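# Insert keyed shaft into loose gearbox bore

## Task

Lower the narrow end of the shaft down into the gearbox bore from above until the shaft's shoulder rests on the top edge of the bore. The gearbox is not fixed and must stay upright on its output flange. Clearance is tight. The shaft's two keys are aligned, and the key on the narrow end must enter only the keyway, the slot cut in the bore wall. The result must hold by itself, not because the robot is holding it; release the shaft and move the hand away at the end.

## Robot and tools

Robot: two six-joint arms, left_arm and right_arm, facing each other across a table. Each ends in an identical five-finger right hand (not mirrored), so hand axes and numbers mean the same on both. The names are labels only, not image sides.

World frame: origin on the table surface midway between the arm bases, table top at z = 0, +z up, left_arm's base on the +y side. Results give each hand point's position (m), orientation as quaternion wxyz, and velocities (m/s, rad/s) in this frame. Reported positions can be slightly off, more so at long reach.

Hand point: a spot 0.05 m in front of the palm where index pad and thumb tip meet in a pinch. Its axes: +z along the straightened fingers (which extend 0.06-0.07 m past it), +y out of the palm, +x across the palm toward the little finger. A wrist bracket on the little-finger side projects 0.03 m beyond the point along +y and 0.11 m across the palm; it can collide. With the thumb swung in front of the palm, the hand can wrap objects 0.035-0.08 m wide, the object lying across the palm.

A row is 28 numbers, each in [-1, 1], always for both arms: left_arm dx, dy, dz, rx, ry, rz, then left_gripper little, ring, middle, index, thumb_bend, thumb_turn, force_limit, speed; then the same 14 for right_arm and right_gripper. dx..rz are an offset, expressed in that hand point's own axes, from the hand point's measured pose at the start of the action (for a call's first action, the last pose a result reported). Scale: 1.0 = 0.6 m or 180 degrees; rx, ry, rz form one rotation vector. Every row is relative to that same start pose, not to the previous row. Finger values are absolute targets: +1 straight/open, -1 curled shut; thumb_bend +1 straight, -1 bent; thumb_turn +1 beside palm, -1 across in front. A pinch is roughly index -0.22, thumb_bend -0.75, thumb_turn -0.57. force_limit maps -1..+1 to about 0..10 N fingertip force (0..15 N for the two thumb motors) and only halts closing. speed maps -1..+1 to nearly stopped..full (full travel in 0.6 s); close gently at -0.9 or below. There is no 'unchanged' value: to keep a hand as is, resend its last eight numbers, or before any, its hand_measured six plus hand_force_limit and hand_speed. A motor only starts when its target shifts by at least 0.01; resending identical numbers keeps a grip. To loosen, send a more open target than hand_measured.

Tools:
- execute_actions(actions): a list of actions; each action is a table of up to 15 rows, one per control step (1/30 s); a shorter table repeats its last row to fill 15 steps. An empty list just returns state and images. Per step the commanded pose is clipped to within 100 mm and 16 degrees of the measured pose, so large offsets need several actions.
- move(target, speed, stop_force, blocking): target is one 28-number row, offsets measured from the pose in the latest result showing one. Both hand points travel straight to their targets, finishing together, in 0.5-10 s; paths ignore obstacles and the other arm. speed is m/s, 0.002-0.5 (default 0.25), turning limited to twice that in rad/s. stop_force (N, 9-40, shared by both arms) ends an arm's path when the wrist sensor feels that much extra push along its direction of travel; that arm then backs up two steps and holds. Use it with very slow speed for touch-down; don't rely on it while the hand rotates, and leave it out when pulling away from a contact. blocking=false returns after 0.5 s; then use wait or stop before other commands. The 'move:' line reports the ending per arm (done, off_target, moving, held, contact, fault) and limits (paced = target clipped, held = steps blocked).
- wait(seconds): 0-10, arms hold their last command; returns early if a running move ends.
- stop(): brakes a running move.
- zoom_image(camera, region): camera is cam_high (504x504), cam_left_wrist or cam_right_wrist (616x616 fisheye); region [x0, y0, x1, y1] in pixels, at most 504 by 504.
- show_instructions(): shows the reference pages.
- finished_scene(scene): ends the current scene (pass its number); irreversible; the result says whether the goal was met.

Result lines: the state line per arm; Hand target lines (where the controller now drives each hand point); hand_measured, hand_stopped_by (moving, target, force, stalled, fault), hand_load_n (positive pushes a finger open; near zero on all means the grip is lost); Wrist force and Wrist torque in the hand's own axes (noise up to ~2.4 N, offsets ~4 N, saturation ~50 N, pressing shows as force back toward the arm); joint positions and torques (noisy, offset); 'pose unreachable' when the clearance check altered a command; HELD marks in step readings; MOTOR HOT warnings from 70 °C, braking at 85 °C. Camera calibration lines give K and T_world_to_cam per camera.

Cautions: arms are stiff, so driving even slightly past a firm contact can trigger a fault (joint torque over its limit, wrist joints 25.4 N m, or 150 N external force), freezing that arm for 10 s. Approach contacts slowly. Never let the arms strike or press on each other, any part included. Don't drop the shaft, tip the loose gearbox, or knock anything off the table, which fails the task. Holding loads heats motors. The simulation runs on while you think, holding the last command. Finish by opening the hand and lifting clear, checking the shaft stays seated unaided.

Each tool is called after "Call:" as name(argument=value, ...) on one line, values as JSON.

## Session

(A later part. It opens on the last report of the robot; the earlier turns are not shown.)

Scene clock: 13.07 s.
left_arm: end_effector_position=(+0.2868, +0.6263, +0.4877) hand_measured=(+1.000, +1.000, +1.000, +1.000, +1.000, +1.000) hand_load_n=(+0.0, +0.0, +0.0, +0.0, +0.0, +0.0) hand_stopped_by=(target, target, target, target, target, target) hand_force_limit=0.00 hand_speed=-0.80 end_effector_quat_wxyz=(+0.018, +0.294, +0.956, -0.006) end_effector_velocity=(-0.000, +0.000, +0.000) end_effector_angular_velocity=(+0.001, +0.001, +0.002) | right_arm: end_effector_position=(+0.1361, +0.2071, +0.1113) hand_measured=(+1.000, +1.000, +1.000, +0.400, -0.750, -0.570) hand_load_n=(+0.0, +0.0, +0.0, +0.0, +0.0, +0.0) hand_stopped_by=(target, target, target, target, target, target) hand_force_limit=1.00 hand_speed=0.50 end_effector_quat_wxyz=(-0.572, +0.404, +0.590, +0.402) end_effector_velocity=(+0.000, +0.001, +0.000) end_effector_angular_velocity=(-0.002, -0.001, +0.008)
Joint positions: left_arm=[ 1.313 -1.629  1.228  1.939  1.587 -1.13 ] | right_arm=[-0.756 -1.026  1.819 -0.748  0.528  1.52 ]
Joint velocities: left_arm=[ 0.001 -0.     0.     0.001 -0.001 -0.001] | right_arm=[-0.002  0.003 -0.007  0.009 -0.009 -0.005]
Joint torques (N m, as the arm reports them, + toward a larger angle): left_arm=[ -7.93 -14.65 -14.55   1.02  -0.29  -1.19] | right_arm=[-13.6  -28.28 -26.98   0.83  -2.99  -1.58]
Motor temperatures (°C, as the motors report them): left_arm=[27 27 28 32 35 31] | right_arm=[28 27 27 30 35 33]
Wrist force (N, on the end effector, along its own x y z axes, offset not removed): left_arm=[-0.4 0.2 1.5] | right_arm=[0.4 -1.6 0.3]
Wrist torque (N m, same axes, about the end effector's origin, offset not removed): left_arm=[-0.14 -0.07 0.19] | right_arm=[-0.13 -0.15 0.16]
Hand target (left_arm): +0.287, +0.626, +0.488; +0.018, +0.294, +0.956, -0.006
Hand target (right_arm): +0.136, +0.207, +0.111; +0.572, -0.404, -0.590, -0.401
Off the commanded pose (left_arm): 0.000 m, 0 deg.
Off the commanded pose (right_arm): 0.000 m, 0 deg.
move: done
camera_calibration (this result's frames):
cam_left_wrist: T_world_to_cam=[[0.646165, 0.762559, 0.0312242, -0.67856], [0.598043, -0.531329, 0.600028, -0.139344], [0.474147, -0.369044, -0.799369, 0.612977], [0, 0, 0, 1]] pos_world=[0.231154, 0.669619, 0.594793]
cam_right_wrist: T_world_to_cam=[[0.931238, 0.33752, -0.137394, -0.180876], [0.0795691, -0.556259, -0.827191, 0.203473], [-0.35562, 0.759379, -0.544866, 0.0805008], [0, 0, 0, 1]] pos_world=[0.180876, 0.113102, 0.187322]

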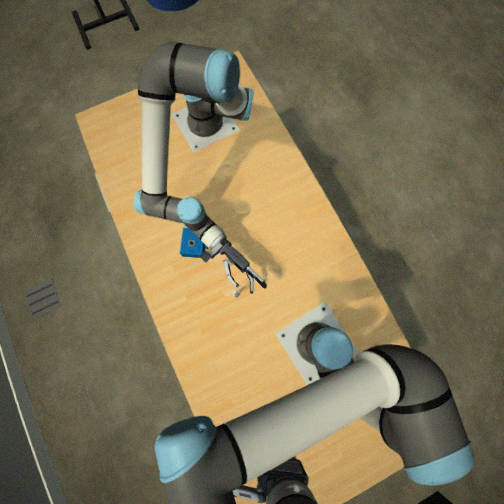

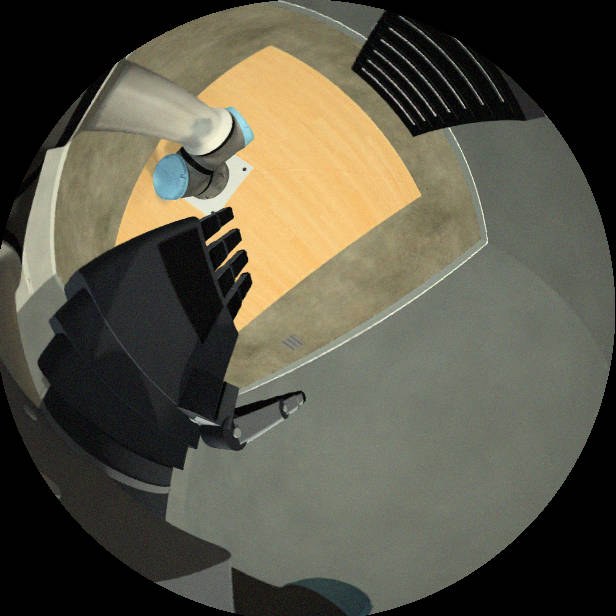

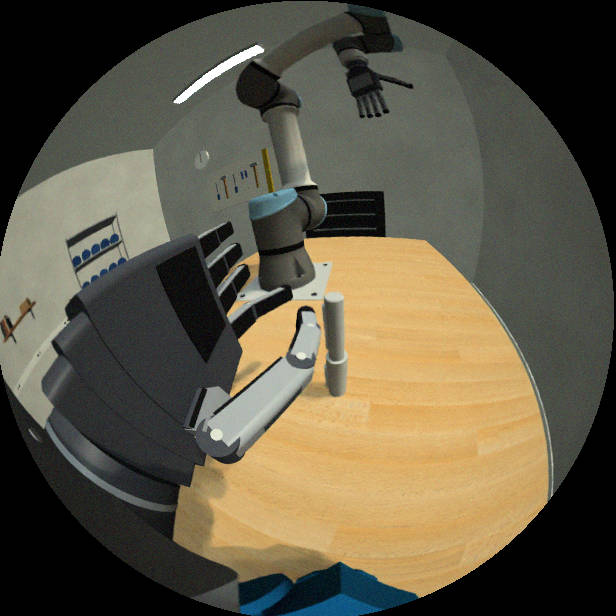

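Call:
move(target=[0,0,0,0,0,0,1,1,1,1,1,1,0,-0.8,-0.012,0.042,0.003,0,0,0,1,1,1,0.4,-0.75,-0.57,1,0.5], speed=0.05)

Call:
execute_actions(actions=[[[0,0,0,0,0,0,1,1,1,1,1,1,0,-0.8,0,0,0,0,0,0,1,1,1,0.12,-0.75,-0.57,1,-0.5]],[[0,0,0,0,0,0,1,1,1,1,1,1,0,-0.8,0,0,0,0,0,0,1,1,1,-0.4,-0.75,-0.57,1,-0.8]],[[0,0,0,0,0,0,1,1,1,1,1,1,0,-0.8,0,0,0,0,0,0,1,1,1,-0.4,-0.75,-0.57,1,-0.8]],[[0,0,0,0,0,0,1,1,1,1,1,1,0,-0.8,0.008,0,0,0,0,0,1,1,1,-0.5,-0.75,-0.57,1,-0.8]]])

Call:
zoom_image(camera="cam_right_wrist", region=[230,230,430,450])

Scene clock: 14.27 s.
left_arm: end_effector_position=(+0.2868, +0.6263, +0.4877) hand_measured=(+1.000, +1.000, +1.000, +1.000, +1.000, +1.000) hand_load_n=(+0.0, +0.0, +0.0, +0.0, +0.0, +0.0) hand_stopped_by=(target, target, target, target, target, target) hand_force_limit=0.00 hand_speed=-0.80 end_effector_quat_wxyz=(+0.018, +0.294, +0.956, -0.006) end_effector_velocity=(+0.000, -0.000, +0.001) end_effector_angular_velocity=(-0.001, -0.006, -0.000) | right_arm: end_effector_position=(+0.1591, +0.2175, +0.1044) hand_measured=(+1.000, +1.000, +1.000, +0.400, -0.750, -0.570) hand_load_n=(+0.0, +0.0, +0.0, +0.0, +0.0, +0.0) hand_stopped_by=(target, target, target, target, target, target) hand_force_limit=1.00 hand_speed=0.50 end_effector_quat_wxyz=(-0.572, +0.404, +0.590, +0.402) end_effector_velocity=(+0.000, +0.000, -0.000) end_effector_angular_velocity=(-0.000, +0.000, +0.001)
Joint positions: left_arm=[ 1.313 -1.629  1.228  1.939  1.587 -1.13 ] | right_arm=[-0.779 -0.981  1.761 -0.733  0.506  1.518]
Joint velocities: left_arm=[-0.001 -0.003 -0.001 -0.003  0.    -0.001] | right_arm=[-0.001  0.002 -0.002  0.001 -0.002 -0.   ]
Joint torques (N m, as the arm reports them, + toward a larger angle): left_arm=[ -7.98 -14.49 -14.53   0.93  -0.34  -1.27] | right_arm=[-14.06 -30.54 -26.28   0.71  -3.13  -1.69]
Motor temperatures (°C, as the motors report them): left_arm=[27 27 28 32 35 31] | right_arm=[28 27 27 30 35 33]
Wrist force (N, on the end effector, along its own x y z axes, offset not removed): left_arm=[-5.2 -0.3 2.0] | right_arm=[-1.0 -2.4 0.9]
Wrist torque (N m, same axes, about the end effector's origin, offset not removed): left_arm=[-0.02 0.65 -0.40] | right_arm=[-0.54 0.26 0.07]
Hand target (left_arm): +0.287, +0.626, +0.488; +0.018, +0.294, +0.956, -0.006
Hand target (right_arm): +0.159, +0.218, +0.104; +0.572, -0.404, -0.590, -0.402
Off the commanded pose (left_arm): 0.000 m, 0 deg.
Off the commanded pose (right_arm): 0.000 m, 0 deg.
move: done
camera_calibration (this result's frames):
cam_left_wrist: T_world_to_cam=[[0.646165, 0.762559, 0.031224, -0.67856], [0.598043, -0.531329, 0.600028, -0.139345], [0.474147, -0.369044, -0.799369, 0.612977], [0, 0, 0, 1]] pos_world=[0.231154, 0.669619, 0.594793]
cam_right_wrist: T_world_to_cam=[[0.931237, 0.337514, -0.137411, -0.206779], [0.0795404, -0.556238, -0.827208, 0.201718], [-0.355628, 0.759397, -0.544836, 0.0770867], [0, 0, 0, 1]] pos_world=[0.203929, 0.123455, 0.180449]

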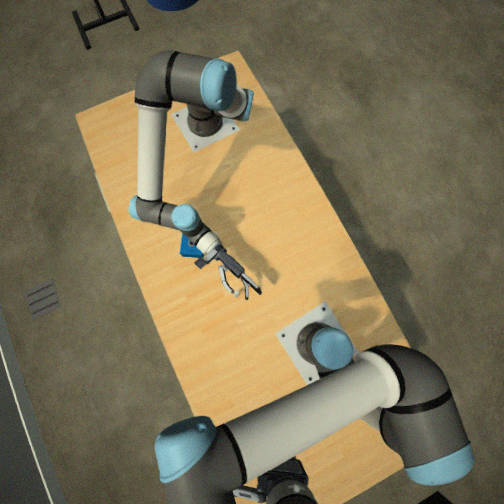

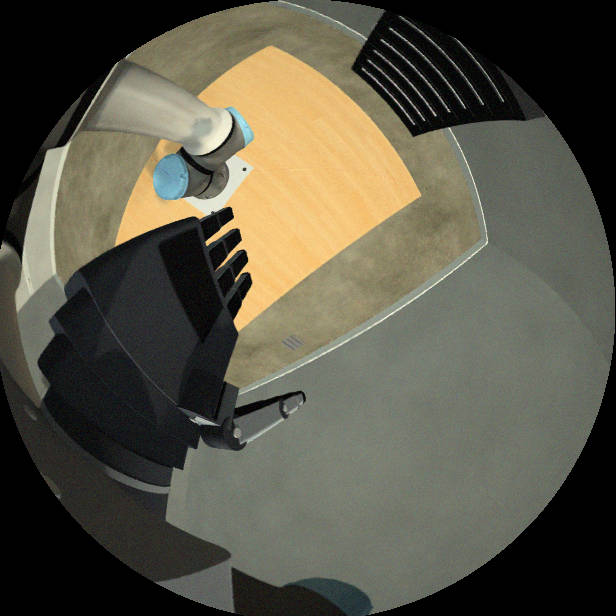

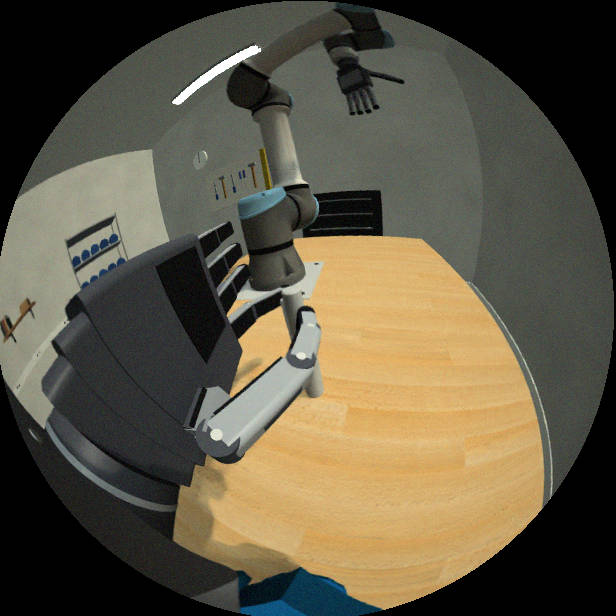

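Scene clock: 16.27 s.
left_arm: end_effector_position=(+0.2868, +0.6263, +0.4877) hand_measured=(+1.000, +1.000, +1.000, +1.000, +1.000, +1.000) hand_load_n=(+0.0, +0.0, +0.0, +0.0, +0.0, +0.0) hand_stopped_by=(target, target, target, target, target, target) hand_force_limit=0.00 hand_speed=-0.80 end_effector_quat_wxyz=(+0.018, +0.294, +0.956, -0.006) end_effector_velocity=(+0.001, -0.000, -0.001) end_effector_angular_velocity=(-0.001, +0.003, -0.000) | right_arm: end_effector_position=(+0.1592, +0.2175, +0.1092) hand_measured=(+1.000, +1.000, +1.000, -0.240, -0.750, -0.570) hand_load_n=(+0.0, +0.0, +0.0, +10.5, +1.0, +0.0) hand_stopped_by=(target, target, target, force, target, target) hand_force_limit=1.00 hand_speed=-0.80 end_effector_quat_wxyz=(-0.572, +0.404, +0.590, +0.402) end_effector_velocity=(-0.001, +0.000, +0.000) end_effector_angular_velocity=(-0.001, +0.000, -0.001)
Joint positions: left_arm=[ 1.313 -1.629  1.228  1.939  1.587 -1.13 ] | right_arm=[-0.778 -0.989  1.758 -0.723  0.506  1.518]
Joint velocities: left_arm=[ 0.     0.002  0.001 -0.     0.001  0.001] | right_arm=[ 0.001 -0.     0.     0.001  0.002 -0.   ]
Joint torques (N m, as the arm reports them, + toward a larger angle): left_arm=[ -7.83 -14.49 -14.81   0.88  -0.31  -1.29] | right_arm=[ 12.77 -43.69 -27.44   0.63   2.69   0.72]
Motor temperatures (°C, as the motors report them): left_arm=[27 27 28 32 35 31] | right_arm=[28 27 27 30 35 33]
Wrist force (N, on the end effector, along its own x y z axes, offset not removed): left_arm=[-1.8 -0.4 -1.3] | right_arm=[-0.7 -1.4 2.5]
Wrist torque (N m, same axes, about the end effector's origin, offset not removed): left_arm=[0.05 0.18 -0.11] | right_arm=[-0.33 0.06 0.13]
Hand target (left_arm): +0.287, +0.626, +0.488; +0.018, +0.294, +0.956, -0.006
Hand target (right_arm): +0.159, +0.218, +0.109; +0.572, -0.404, -0.590, -0.402
Off the commanded pose (left_arm): 0.000 m, 0 deg.
Off the commanded pose (right_arm): 0.000 m, 0 deg.
Step readings (end_effector_position; steps 1 to 15: 1st action; 16 to 30: 2nd action; 31 to 45: 3rd action; 46 to 60: 4th action):
0: left_arm (+0.2868, +0.6263, +0.4877) | right_arm (+0.1591, +0.2175, +0.1044)
1: left_arm (+0.2868, +0.6263, +0.4877) | right_arm (+0.1591, +0.2175, +0.1044)
2: left_arm (+0.2868, +0.6263, +0.4877) | right_arm (+0.1592, +0.2175, +0.1044)
4: left_arm (+0.2868, +0.6263, +0.4877) | right_arm (+0.1592, +0.2175, +0.1044)
8: left_arm (+0.2868, +0.6263, +0.4877) | right_arm (+0.1592, +0.2175, +0.1044)
15: left_arm (+0.2868, +0.6263, +0.4877) | right_arm (+0.1592, +0.2175, +0.1044)
16: left_arm (+0.2868, +0.6263, +0.4877) | right_arm (+0.1592, +0.2175, +0.1044)
17: left_arm (+0.2868, +0.6263, +0.4877) | right_arm (+0.1592, +0.2175, +0.1044)
19: left_arm (+0.2868, +0.6263, +0.4877) | right_arm (+0.1592, +0.2175, +0.1044)
23: left_arm (+0.2868, +0.6263, +0.4877) | right_arm (+0.1592, +0.2175, +0.1044)
30: left_arm (+0.2868, +0.6263, +0.4877) | right_arm (+0.1592, +0.2175, +0.1044)
31: left_arm (+0.2868, +0.6263, +0.4877) | right_arm (+0.1592, +0.2175, +0.1044)
32: left_arm (+0.2868, +0.6263, +0.4877) | right_arm (+0.1592, +0.2175, +0.1044)
34: left_arm (+0.2868, +0.6263, +0.4877) | right_arm (+0.1592, +0.2175, +0.1044)
38: left_arm (+0.2868, +0.6263, +0.4877) | right_arm (+0.1592, +0.2175, +0.1044)
45: left_arm (+0.2868, +0.6263, +0.4877) | right_arm (+0.1592, +0.2175, +0.1044)
46: left_arm (+0.2868, +0.6263, +0.4877) | right_arm (+0.1592, +0.2175, +0.1044)
47: left_arm (+0.2868, +0.6263, +0.4877) | right_arm (+0.1591, +0.2175, +0.1051)
49: left_arm (+0.2868, +0.6263, +0.4877) | right_arm (+0.1591, +0.2175, +0.1072)
53: left_arm (+0.2868, +0.6263, +0.4877) | right_arm (+0.1592, +0.2175, +0.1089)
60: end_effector_position above
camera_calibration (this result's frames):
cam_left_wrist: T_world_to_cam=[[0.646165, 0.762559, 0.031224, -0.67856], [0.598043, -0.531329, 0.600028, -0.139345], [0.474147, -0.369044, -0.799369, 0.612977], [0, 0, 0, 1]] pos_world=[0.231154, 0.669619, 0.594793]
cam_right_wrist: T_world_to_cam=[[0.931299, 0.337319, -0.137472, -0.206173], [0.0793803, -0.556277, -0.827197, 0.205713], [-0.355502, 0.759455, -0.544837, 0.0796441], [0, 0, 0, 1]] pos_world=[0.203993, 0.123493, 0.185215]

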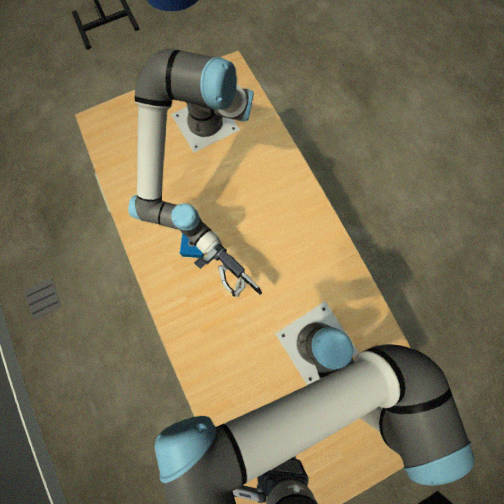

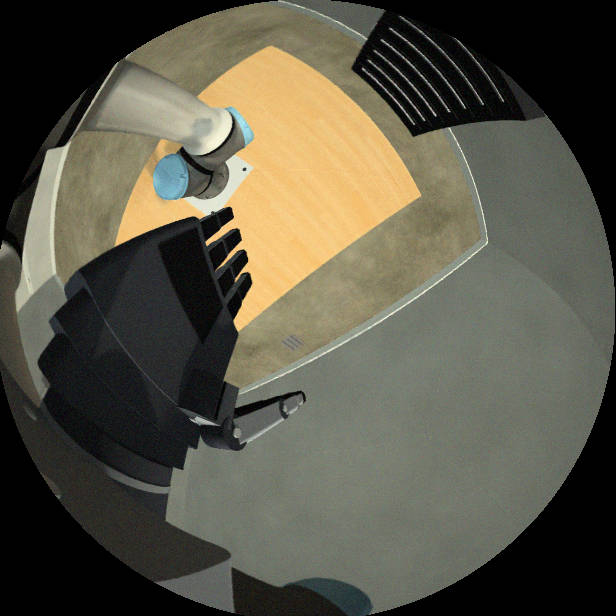

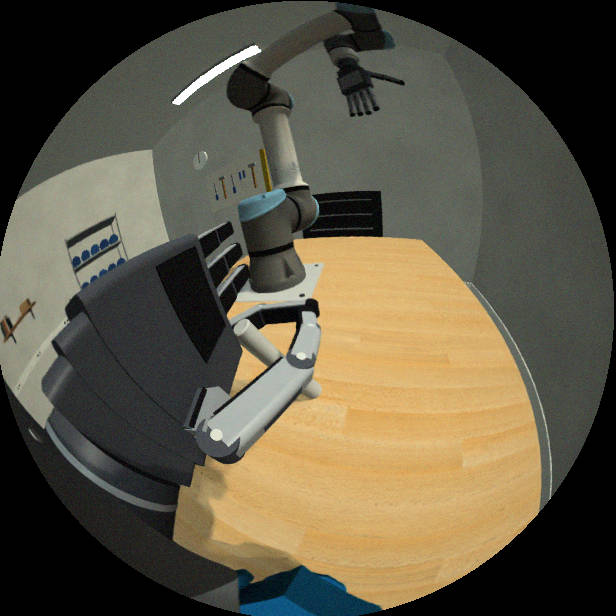

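Region (230, 230, 430, 450) of cam_right_wrist's 616x616 image, scaled by 2.291, with more detail than that image has; it fills the left 458 columns of this view, and the rest is white.

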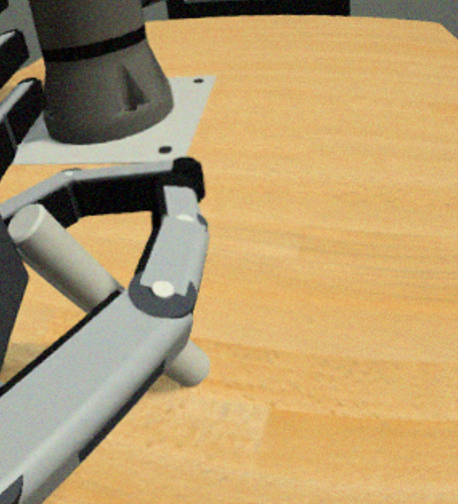

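Call:
execute_actions(actions=[])

Scene clock: 16.77 s.
left_arm: end_effector_position=(+0.2868, +0.6263, +0.4877) hand_measured=(+1.000, +1.000, +1.000, +1.000, +1.000, +1.000) hand_load_n=(+0.0, +0.0, +0.0, +0.0, +0.0, +0.0) hand_stopped_by=(target, target, target, target, target, target) hand_force_limit=0.00 hand_speed=-0.80 end_effector_quat_wxyz=(+0.018, +0.294, +0.956, -0.006) end_effector_velocity=(+0.000, +0.000, +0.000) end_effector_angular_velocity=(-0.001, -0.001, +0.002) | right_arm: end_effector_position=(+0.1591, +0.2176, +0.1092) hand_measured=(+1.000, +1.000, +1.000, -0.240, -0.750, -0.570) hand_load_n=(+0.0, +0.0, +0.0, +10.5, +1.0, +0.0) hand_stopped_by=(target, target, target, force, target, target) hand_force_limit=1.00 hand_speed=-0.80 end_effector_quat_wxyz=(-0.572, +0.404, +0.590, +0.402) end_effector_velocity=(-0.000, +0.000, +0.000) end_effector_angular_velocity=(+0.002, -0.002, +0.001)
Joint positions: left_arm=[ 1.313 -1.629  1.228  1.939  1.587 -1.13 ] | right_arm=[-0.778 -0.989  1.758 -0.723  0.506  1.518]
Joint velocities: left_arm=[ 0.001 -0.    -0.    -0.001  0.001 -0.001] | right_arm=[ 0.    -0.     0.    -0.002 -0.001 -0.   ]
Joint torques (N m, as the arm reports them, + toward a larger angle): left_arm=[ -7.8  -14.18 -13.92   0.93  -0.45  -1.22] | right_arm=[ 12.34 -43.49 -27.43   0.69   2.75  -1.72]
Motor temperatures (°C, as the motors report them): left_arm=[27 27 28 32 35 31] | right_arm=[28 27 27 30 35 33]
Wrist force (N, on the end effector, along its own x y z axes, offset not removed): left_arm=[-1.8 -1.0 2.1] | right_arm=[-1.3 -1.3 2.5]
Wrist torque (N m, same axes, about the end effector's origin, offset not removed): left_arm=[-0.31 0.22 -0.02] | right_arm=[-0.51 0.40 0.25]
Hand target (left_arm): +0.287, +0.626, +0.488; +0.018, +0.294, +0.956, -0.006
Hand target (right_arm): +0.159, +0.218, +0.109; +0.572, -0.404, -0.590, -0.402
Off the commanded pose (left_arm): 0.000 m, 0 deg.
Off the commanded pose (right_arm): 0.000 m, 0 deg.
camera_calibration (this result's frames):
cam_left_wrist: T_world_to_cam=[[0.646165, 0.762559, 0.0312239, -0.67856], [0.598043, -0.531329, 0.600028, -0.139344], [0.474147, -0.369044, -0.799369, 0.612977], [0, 0, 0, 1]] pos_world=[0.231154, 0.669619, 0.594793]
cam_right_wrist: T_world_to_cam=[[0.931237, 0.33751, -0.13742, -0.206087], [0.0795319, -0.556244, -0.827204, 0.20574], [-0.355629, 0.759394, -0.544838, 0.0796058], [0, 0, 0, 1]] pos_world=[0.203863, 0.123546, 0.185241]

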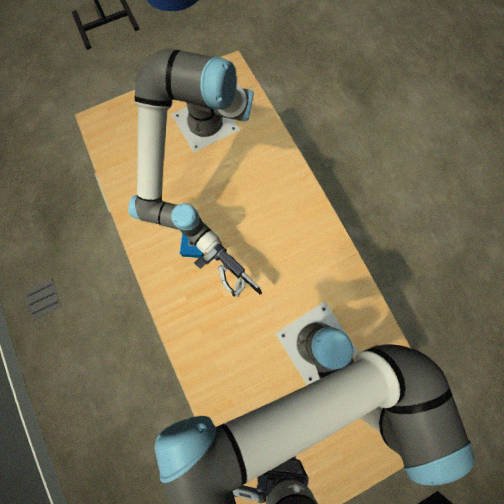

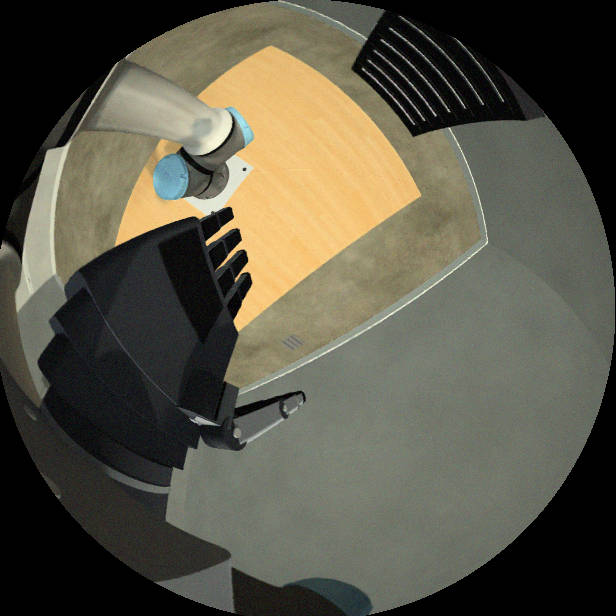

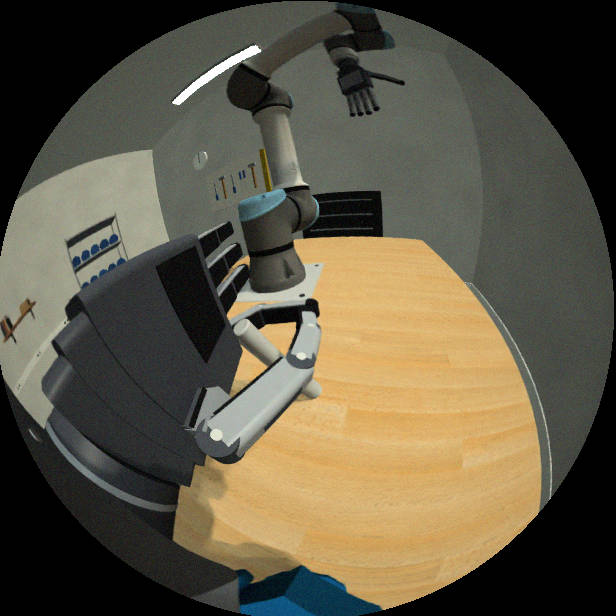

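Call:
move(target=[0,0,0,0,0,0,1,1,1,1,1,1,0,-0.8,0,-0.06,0,0,0,0,1,1,1,-0.5,-0.75,-0.57,1,-0.8], speed=0.03)

Scene clock: 18.43 s.
left_arm: end_effector_position=(+0.2868, +0.6263, +0.4877) hand_measured=(+1.000, +1.000, +1.000, +1.000, +1.000, +1.000) hand_load_n=(+0.0, +0.0, +0.0, +0.0, +0.0, +0.0) hand_stopped_by=(target, target, target, target, target, target) hand_force_limit=0.00 hand_speed=-0.80 end_effector_quat_wxyz=(+0.018, +0.294, +0.956, -0.006) end_effector_velocity=(+0.000, -0.000, -0.000) end_effector_angular_velocity=(-0.000, -0.000, -0.000) | right_arm: end_effector_position=(+0.1255, +0.2050, +0.1087) hand_measured=(+1.000, +1.000, +1.000, -0.240, -0.750, -0.570) hand_load_n=(+0.0, +0.0, +0.0, +10.5, +1.0, +0.0) hand_stopped_by=(target, target, target, force, target, target) hand_force_limit=1.00 hand_speed=-0.80 end_effector_quat_wxyz=(-0.572, +0.404, +0.590, +0.402) end_effector_velocity=(-0.002, -0.001, -0.000) end_effector_angular_velocity=(+0.000, -0.000, +0.001)
Joint positions: left_arm=[ 1.313 -1.629  1.228  1.939  1.587 -1.13 ] | right_arm=[-0.742 -1.033  1.84  -0.763  0.542  1.521]
Joint velocities: left_arm=[-0.    -0.     0.001 -0.001  0.    -0.   ] | right_arm=[ 0.002 -0.002  0.003 -0.002  0.     0.   ]
Joint torques (N m, as the arm reports them, + toward a larger angle): left_arm=[ -8.13 -14.42 -15.18   0.85  -0.34  -1.27] | right_arm=[ 12.71 -41.59  -4.55  -2.3    2.96   1.88]
Motor temperatures (°C, as the motors report them): left_arm=[27 27 28 32 35 31] | right_arm=[28 27 27 30 35 33]
Wrist force (N, on the end effector, along its own x y z axes, offset not removed): left_arm=[-4.8 2.5 -1.7] | right_arm=[-1.8 -2.0 -0.4]
Wrist torque (N m, same axes, about the end effector's origin, offset not removed): left_arm=[0.62 0.77 -0.15] | right_arm=[-0.24 0.38 -0.04]
Hand target (left_arm): +0.287, +0.626, +0.488; +0.018, +0.294, +0.956, -0.006
Hand target (right_arm): +0.125, +0.205, +0.109; +0.572, -0.404, -0.590, -0.402
Off the commanded pose (left_arm): 0.000 m, 0 deg.
Off the commanded pose (right_arm): 0.000 m, 0 deg.
move: done
camera_calibration (this result's frames):
cam_left_wrist: T_world_to_cam=[[0.646165, 0.762559, 0.0312239, -0.67856], [0.598043, -0.531329, 0.600028, -0.139345], [0.474147, -0.369044, -0.799369, 0.612977], [0, 0, 0, 1]] pos_world=[0.231154, 0.669619, 0.594793]
cam_right_wrist: T_world_to_cam=[[0.931237, 0.337521, -0.137393, -0.170626], [0.0795782, -0.556277, -0.827178, 0.201009], [-0.355618, 0.759365, -0.544885, 0.0769275], [0, 0, 0, 1]] pos_world=[0.170254, 0.11099, 0.184744]

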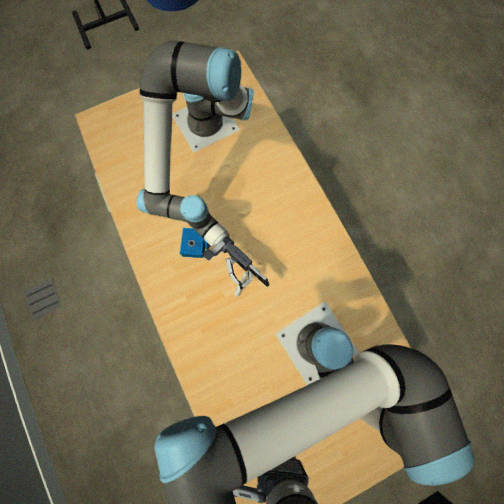

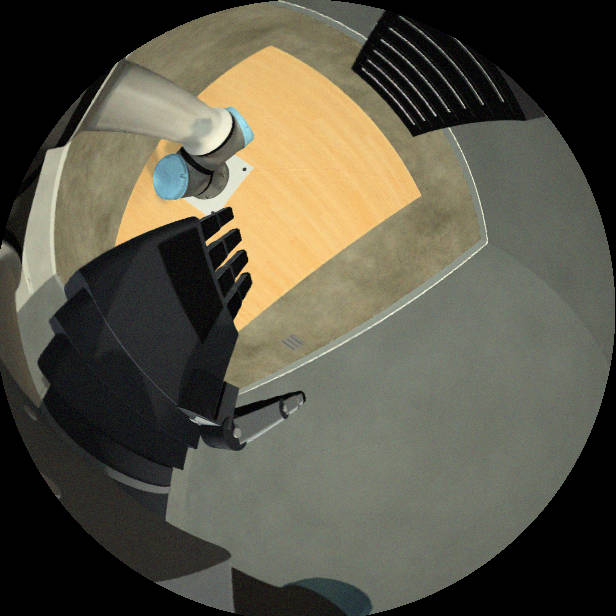

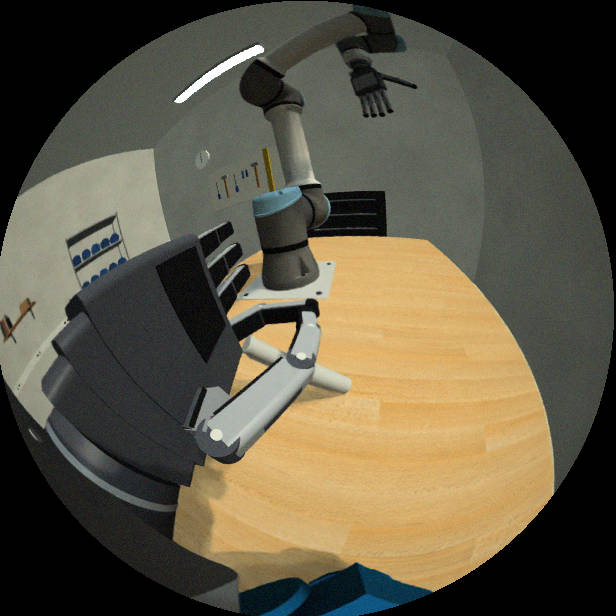

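Call:
move(target=[0,0,0,0,0,0,1,1,1,1,1,1,0,-0.8,-0.04,-0.05,0,0,0,0,1,1,1,-0.5,-0.75,-0.57,1,-0.8], speed=0.03, stop_force=10)

Scene clock: 20.10 s.
left_arm: end_effector_position=(+0.2868, +0.6263, +0.4877) hand_measured=(+1.000, +1.000, +1.000, +1.000, +1.000, +1.000) hand_load_n=(+0.0, +0.0, +0.0, +0.0, +0.0, +0.0) hand_stopped_by=(target, target, target, target, target, target) hand_force_limit=0.00 hand_speed=-0.80 end_effector_quat_wxyz=(+0.018, +0.294, +0.956, -0.006) end_effector_velocity=(+0.000, +0.000, -0.000) end_effector_angular_velocity=(+0.000, -0.001, -0.001) | right_arm: end_effector_position=(+0.0979, +0.1942, +0.0844) hand_measured=(+1.000, +1.000, +1.000, -0.240, -0.750, -0.570) hand_load_n=(+0.0, +0.0, +0.0, +10.5, +1.0, +0.0) hand_stopped_by=(target, target, target, force, target, target) hand_force_limit=1.00 hand_speed=-0.80 end_effector_quat_wxyz=(-0.572, +0.404, +0.590, +0.402) end_effector_velocity=(-0.001, -0.000, -0.001) end_effector_angular_velocity=(+0.001, -0.000, -0.000)
Joint positions: left_arm=[ 1.313 -1.629  1.228  1.939  1.587 -1.13 ] | right_arm=[-0.71  -1.023  1.915 -0.85   0.574  1.524]
Joint velocities: left_arm=[ 0.001  0.     0.    -0.001 -0.001  0.001] | right_arm=[ 0.001  0.     0.003 -0.005  0.002  0.001]
Joint torques (N m, as the arm reports them, + toward a larger angle): left_arm=[ -7.81 -14.69 -14.37   0.93  -0.37  -1.32] | right_arm=[ 11.87 -27.37  -3.69  -2.24   2.86   1.76]
Motor temperatures (°C, as the motors report them): left_arm=[27 27 28 32 35 31] | right_arm=[28 27 27 30 35 33]
Wrist force (N, on the end effector, along its own x y z axes, offset not removed): left_arm=[-2.5 -2.5 0.0] | right_arm=[0.0 -0.2 1.8]
Wrist torque (N m, same axes, about the end effector's origin, offset not removed): left_arm=[-0.36 0.28 -0.28] | right_arm=[-0.32 0.13 0.18]
Hand target (left_arm): +0.287, +0.626, +0.488; +0.018, +0.294, +0.956, -0.006
Hand target (right_arm): +0.098, +0.194, +0.084; +0.572, -0.404, -0.590, -0.402
Off the commanded pose (left_arm): 0.000 m, 0 deg.
Off the commanded pose (right_arm): 0.000 m, 0 deg.
move: done
camera_calibration (this result's frames):
cam_left_wrist: T_world_to_cam=[[0.646165, 0.762559, 0.031224, -0.67856], [0.598043, -0.531329, 0.600028, -0.139345], [0.474147, -0.369044, -0.799369, 0.612977], [0, 0, 0, 1]] pos_world=[0.231154, 0.669619, 0.594793]
cam_right_wrist: T_world_to_cam=[[0.931239, 0.337527, -0.137369, -0.144692], [0.0796234, -0.556318, -0.827146, 0.17702], [-0.355605, 0.759333, -0.54494, 0.0621273], [0, 0, 0, 1]] pos_world=[0.142741, 0.100142, 0.160401]

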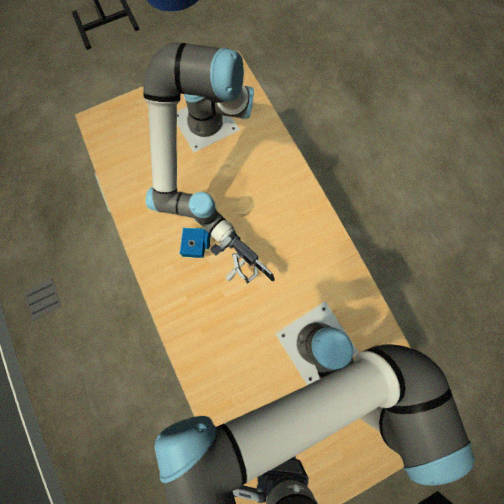

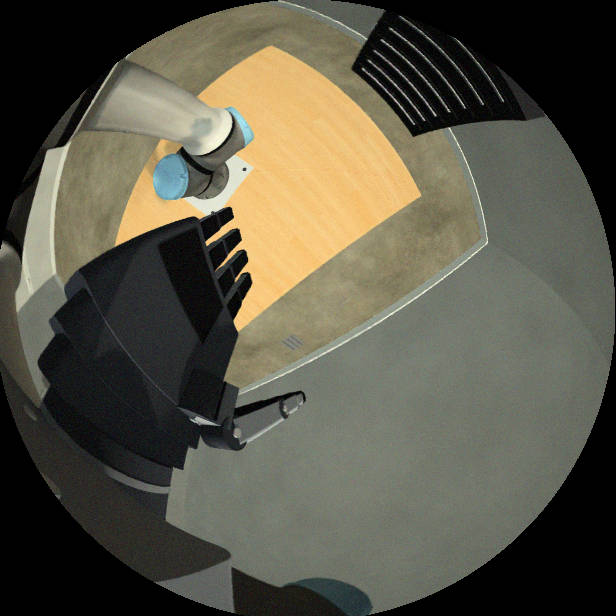

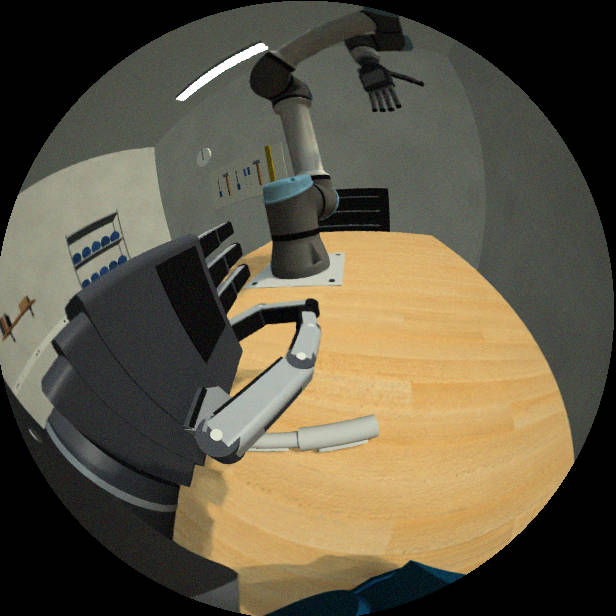

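Call:
move(target=[0,0,0,0,0,0,1,1,1,1,1,1,0,-0.8,0.25,-0.33,-0.3,-0.15,0,0,1,1,1,0.4,-0.75,-0.57,1,-0.5])

Call:
move(target=[-0.363,-0.657,0.58,0,0,0.172,1,1,1,1,1,1,0,-0.8,0,0,0,0,0,0,1,1,1,0.4,-0.75,-0.57,1,-0.5])

Scene clock: 22.60 s.
left_arm: end_effector_position=(+0.2868, +0.6263, +0.4877) hand_measured=(+1.000, +1.000, +1.000, +1.000, +1.000, +1.000) hand_load_n=(+0.0, +0.0, +0.0, +0.0, +0.0, +0.0) hand_stopped_by=(target, target, target, target, target, target) hand_force_limit=0.00 hand_speed=-0.80 end_effector_quat_wxyz=(+0.018, +0.294, +0.956, -0.006) end_effector_velocity=(+0.001, -0.000, +0.000) end_effector_angular_velocity=(-0.001, -0.001, -0.000) | right_arm: end_effector_position=(-0.0276, -0.0412, +0.2356) hand_measured=(+1.000, +1.000, +1.000, +0.400, -0.750, -0.570) hand_load_n=(+0.0, +0.0, +0.0, +0.0, +0.0, +0.0) hand_stopped_by=(target, target, target, target, target, target) hand_force_limit=1.00 hand_speed=-0.50 end_effector_quat_wxyz=(-0.462, +0.526, +0.480, +0.528) end_effector_velocity=(-0.000, -0.001, +0.001) end_effector_angular_velocity=(-0.001, -0.000, -0.004)
Joint positions: left_arm=[ 1.313 -1.629  1.228  1.939  1.587 -1.13 ] | right_arm=[-0.337 -1.897  2.422 -0.51   1.418  1.547]
Joint velocities: left_arm=[ 0.     0.001 -0.002 -0.     0.001  0.001] | right_arm=[ 0.006 -0.001 -0.003  0.005  0.01  -0.   ]
Joint torques (N m, as the arm reports them, + toward a larger angle): left_arm=[ -8.08 -14.63 -15.01   0.94  -0.27  -1.22] | right_arm=[ 12.25 -11.22 -31.24  -0.12   2.75  -1.69]
Motor temperatures (°C, as the motors report them): left_arm=[27 27 28 32 35 31] | right_arm=[28 27 27 30 35 33]
Wrist force (N, on the end effector, along its own x y z axes, offset not removed): left_arm=[-1.6 -1.5 1.9] | right_arm=[-1.0 2.6 3.3]
Wrist torque (N m, same axes, about the end effector's origin, offset not removed): left_arm=[-0.32 0.23 -0.13] | right_arm=[0.21 0.01 0.28]
Hand target (left_arm): +0.287, +0.626, +0.488; +0.018, +0.294, +0.956, -0.006
Hand target (right_arm): -0.028, -0.041, +0.236; -0.462, +0.526, +0.480, +0.528
Off the commanded pose (left_arm): 0.000 m, 0 deg.
Off the commanded pose (right_arm): 0.001 m, 0 deg.
move: done
camera_calibration (this result's frames):
cam_left_wrist: T_world_to_cam=[[0.646165, 0.762559, 0.031224, -0.67856], [0.598043, -0.531329, 0.600028, -0.139345], [0.474147, -0.369044, -0.799369, 0.612977], [0, 0, 0, 1]] pos_world=[0.231154, 0.669619, 0.594793]
cam_right_wrist: T_world_to_cam=[[0.984393, -0.120606, -0.128156, 0.0528671], [-0.172854, -0.525927, -0.83278, 0.176756], [0.0330378, 0.841935, -0.538567, 0.291271], [0, 0, 0, 1]] pos_world=[-0.031112, -0.145894, 0.310843]

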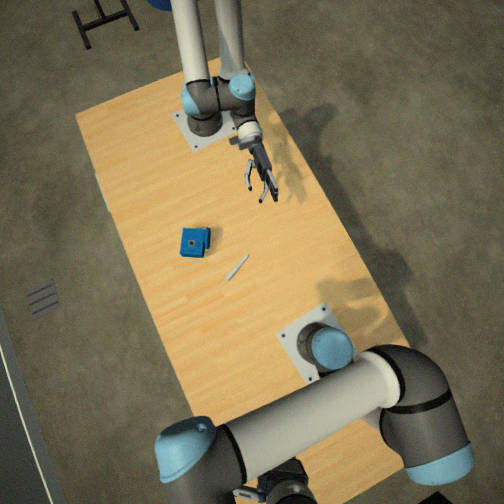

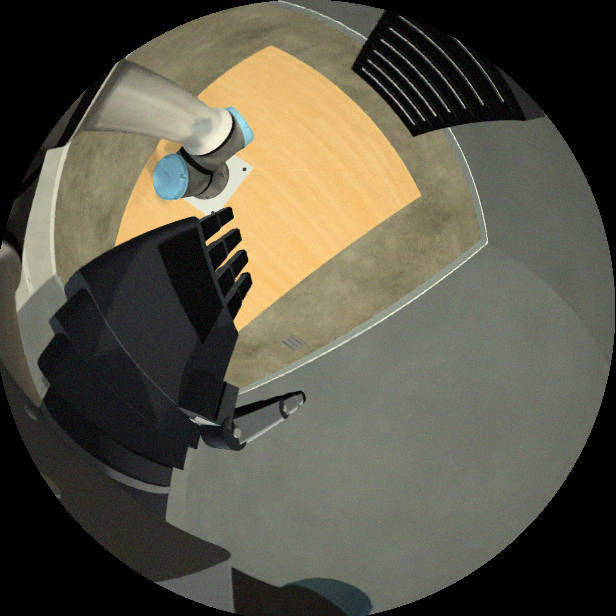

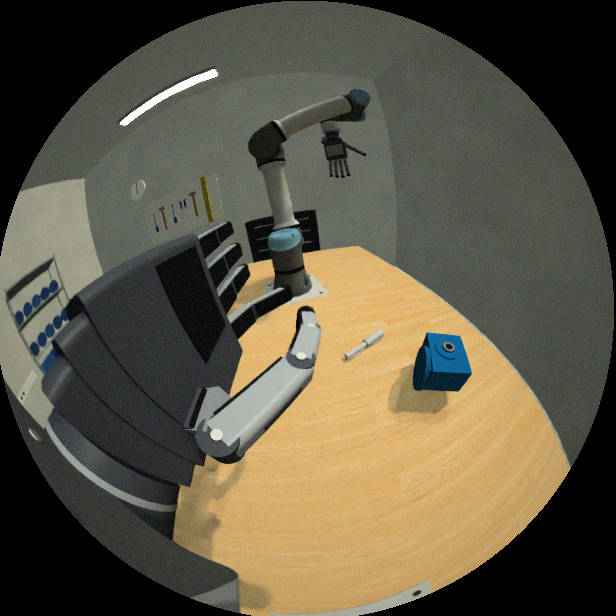

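Scene clock: 25.43 s.
left_arm: end_effector_position=(+0.2548, +0.1707, +0.1483) hand_measured=(+1.000, +1.000, +1.000, +1.000, +1.000, +1.000) hand_load_n=(+0.0, +0.0, +0.0, +0.0, +0.0, +0.0) hand_stopped_by=(target, target, target, target, target, target) hand_force_limit=0.00 hand_speed=-0.80 end_effector_quat_wxyz=(+0.018, +0.538, +0.843, -0.002) end_effector_velocity=(+0.000, -0.001, -0.001) end_effector_angular_velocity=(-0.002, +0.000, -0.001) | right_arm: end_effector_position=(-0.0276, -0.0412, +0.2356) hand_measured=(+1.000, +1.000, +1.000, +0.400, -0.750, -0.570) hand_load_n=(+0.0, +0.0, +0.0, +0.0, +0.0, +0.0) hand_stopped_by=(target, target, target, target, target, target) hand_force_limit=1.00 hand_speed=-0.50 end_effector_quat_wxyz=(-0.462, +0.526, +0.480, +0.528) end_effector_velocity=(+0.000, +0.000, +0.000) end_effector_angular_velocity=(+0.001, -0.000, -0.000)
Joint positions: left_arm=[ 0.132 -1.3    1.757  1.085  1.548 -1.77 ] | right_arm=[-0.337 -1.897  2.422 -0.51   1.418  1.547]
Joint velocities: left_arm=[ 0.     0.002 -0.002 -0.002  0.001  0.001] | right_arm=[-0.     0.     0.    -0.001  0.    -0.   ]
Joint torques (N m, as the arm reports them, + toward a larger angle): left_arm=[-12.76 -21.78 -26.36   0.11  -1.34   2.  ] | right_arm=[-13.87   3.31 -10.65  -3.06  -2.99  -1.22]
Motor temperatures (°C, as the motors report them): left_arm=[27 27 28 32 35 31] | right_arm=[28 27 27 30 35 33]
Wrist force (N, on the end effector, along its own x y z axes, offset not removed): left_arm=[-4.6 0.8 -0.1] | right_arm=[-1.9 0.5 0.7]
Wrist torque (N m, same axes, about the end effector's origin, offset not removed): left_arm=[0.26 0.65 -0.22] | right_arm=[-0.12 0.36 0.06]
Hand target (left_arm): +0.255, +0.171, +0.148; +0.018, +0.538, +0.843, -0.002
Hand target (right_arm): -0.028, -0.041, +0.236; -0.462, +0.526, +0.480, +0.528
Off the commanded pose (left_arm): 0.001 m, 0 deg.
Off the commanded pose (right_arm): 0.000 m, 0 deg.
move: done
camera_calibration (this result's frames):
cam_left_wrist: T_world_to_cam=[[0.945724, 0.321483, 0.0474817, -0.303287], [0.231742, -0.769605, 0.594982, -0.0239039], [0.227819, -0.551686, -0.802335, 0.283071], [0, 0, 0, 1]] pos_world=[0.227877, 0.235272, 0.255741]
cam_right_wrist: T_world_to_cam=[[0.984393, -0.120606, -0.128155, 0.0528667], [-0.172852, -0.525928, -0.83278, 0.176756], [0.0330385, 0.841935, -0.538567, 0.291271], [0, 0, 0, 1]] pos_world=[-0.0311121, -0.145894, 0.310843]

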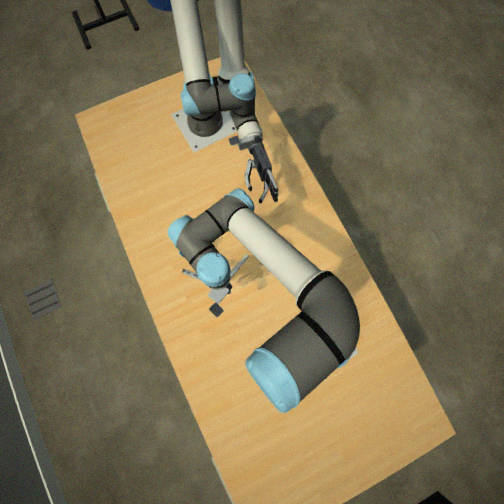

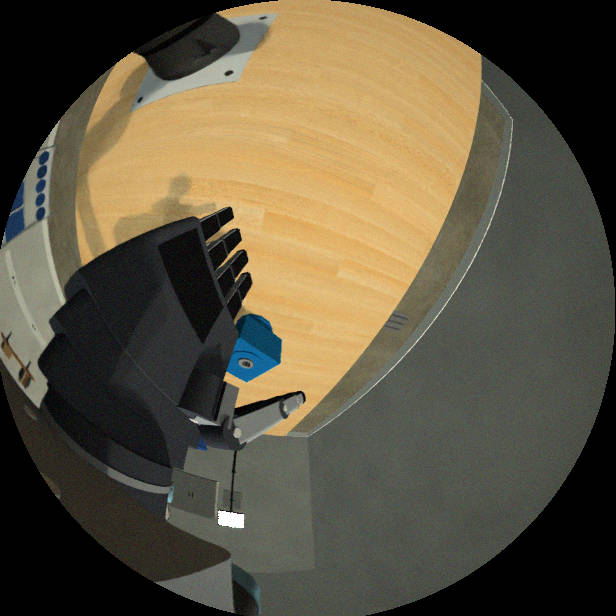

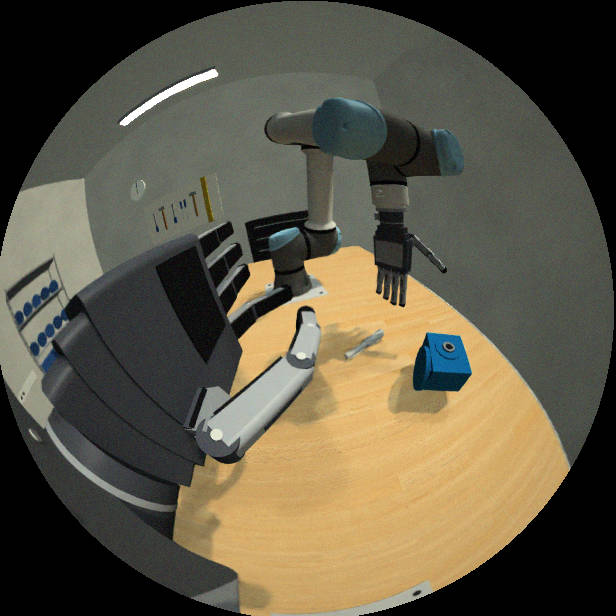

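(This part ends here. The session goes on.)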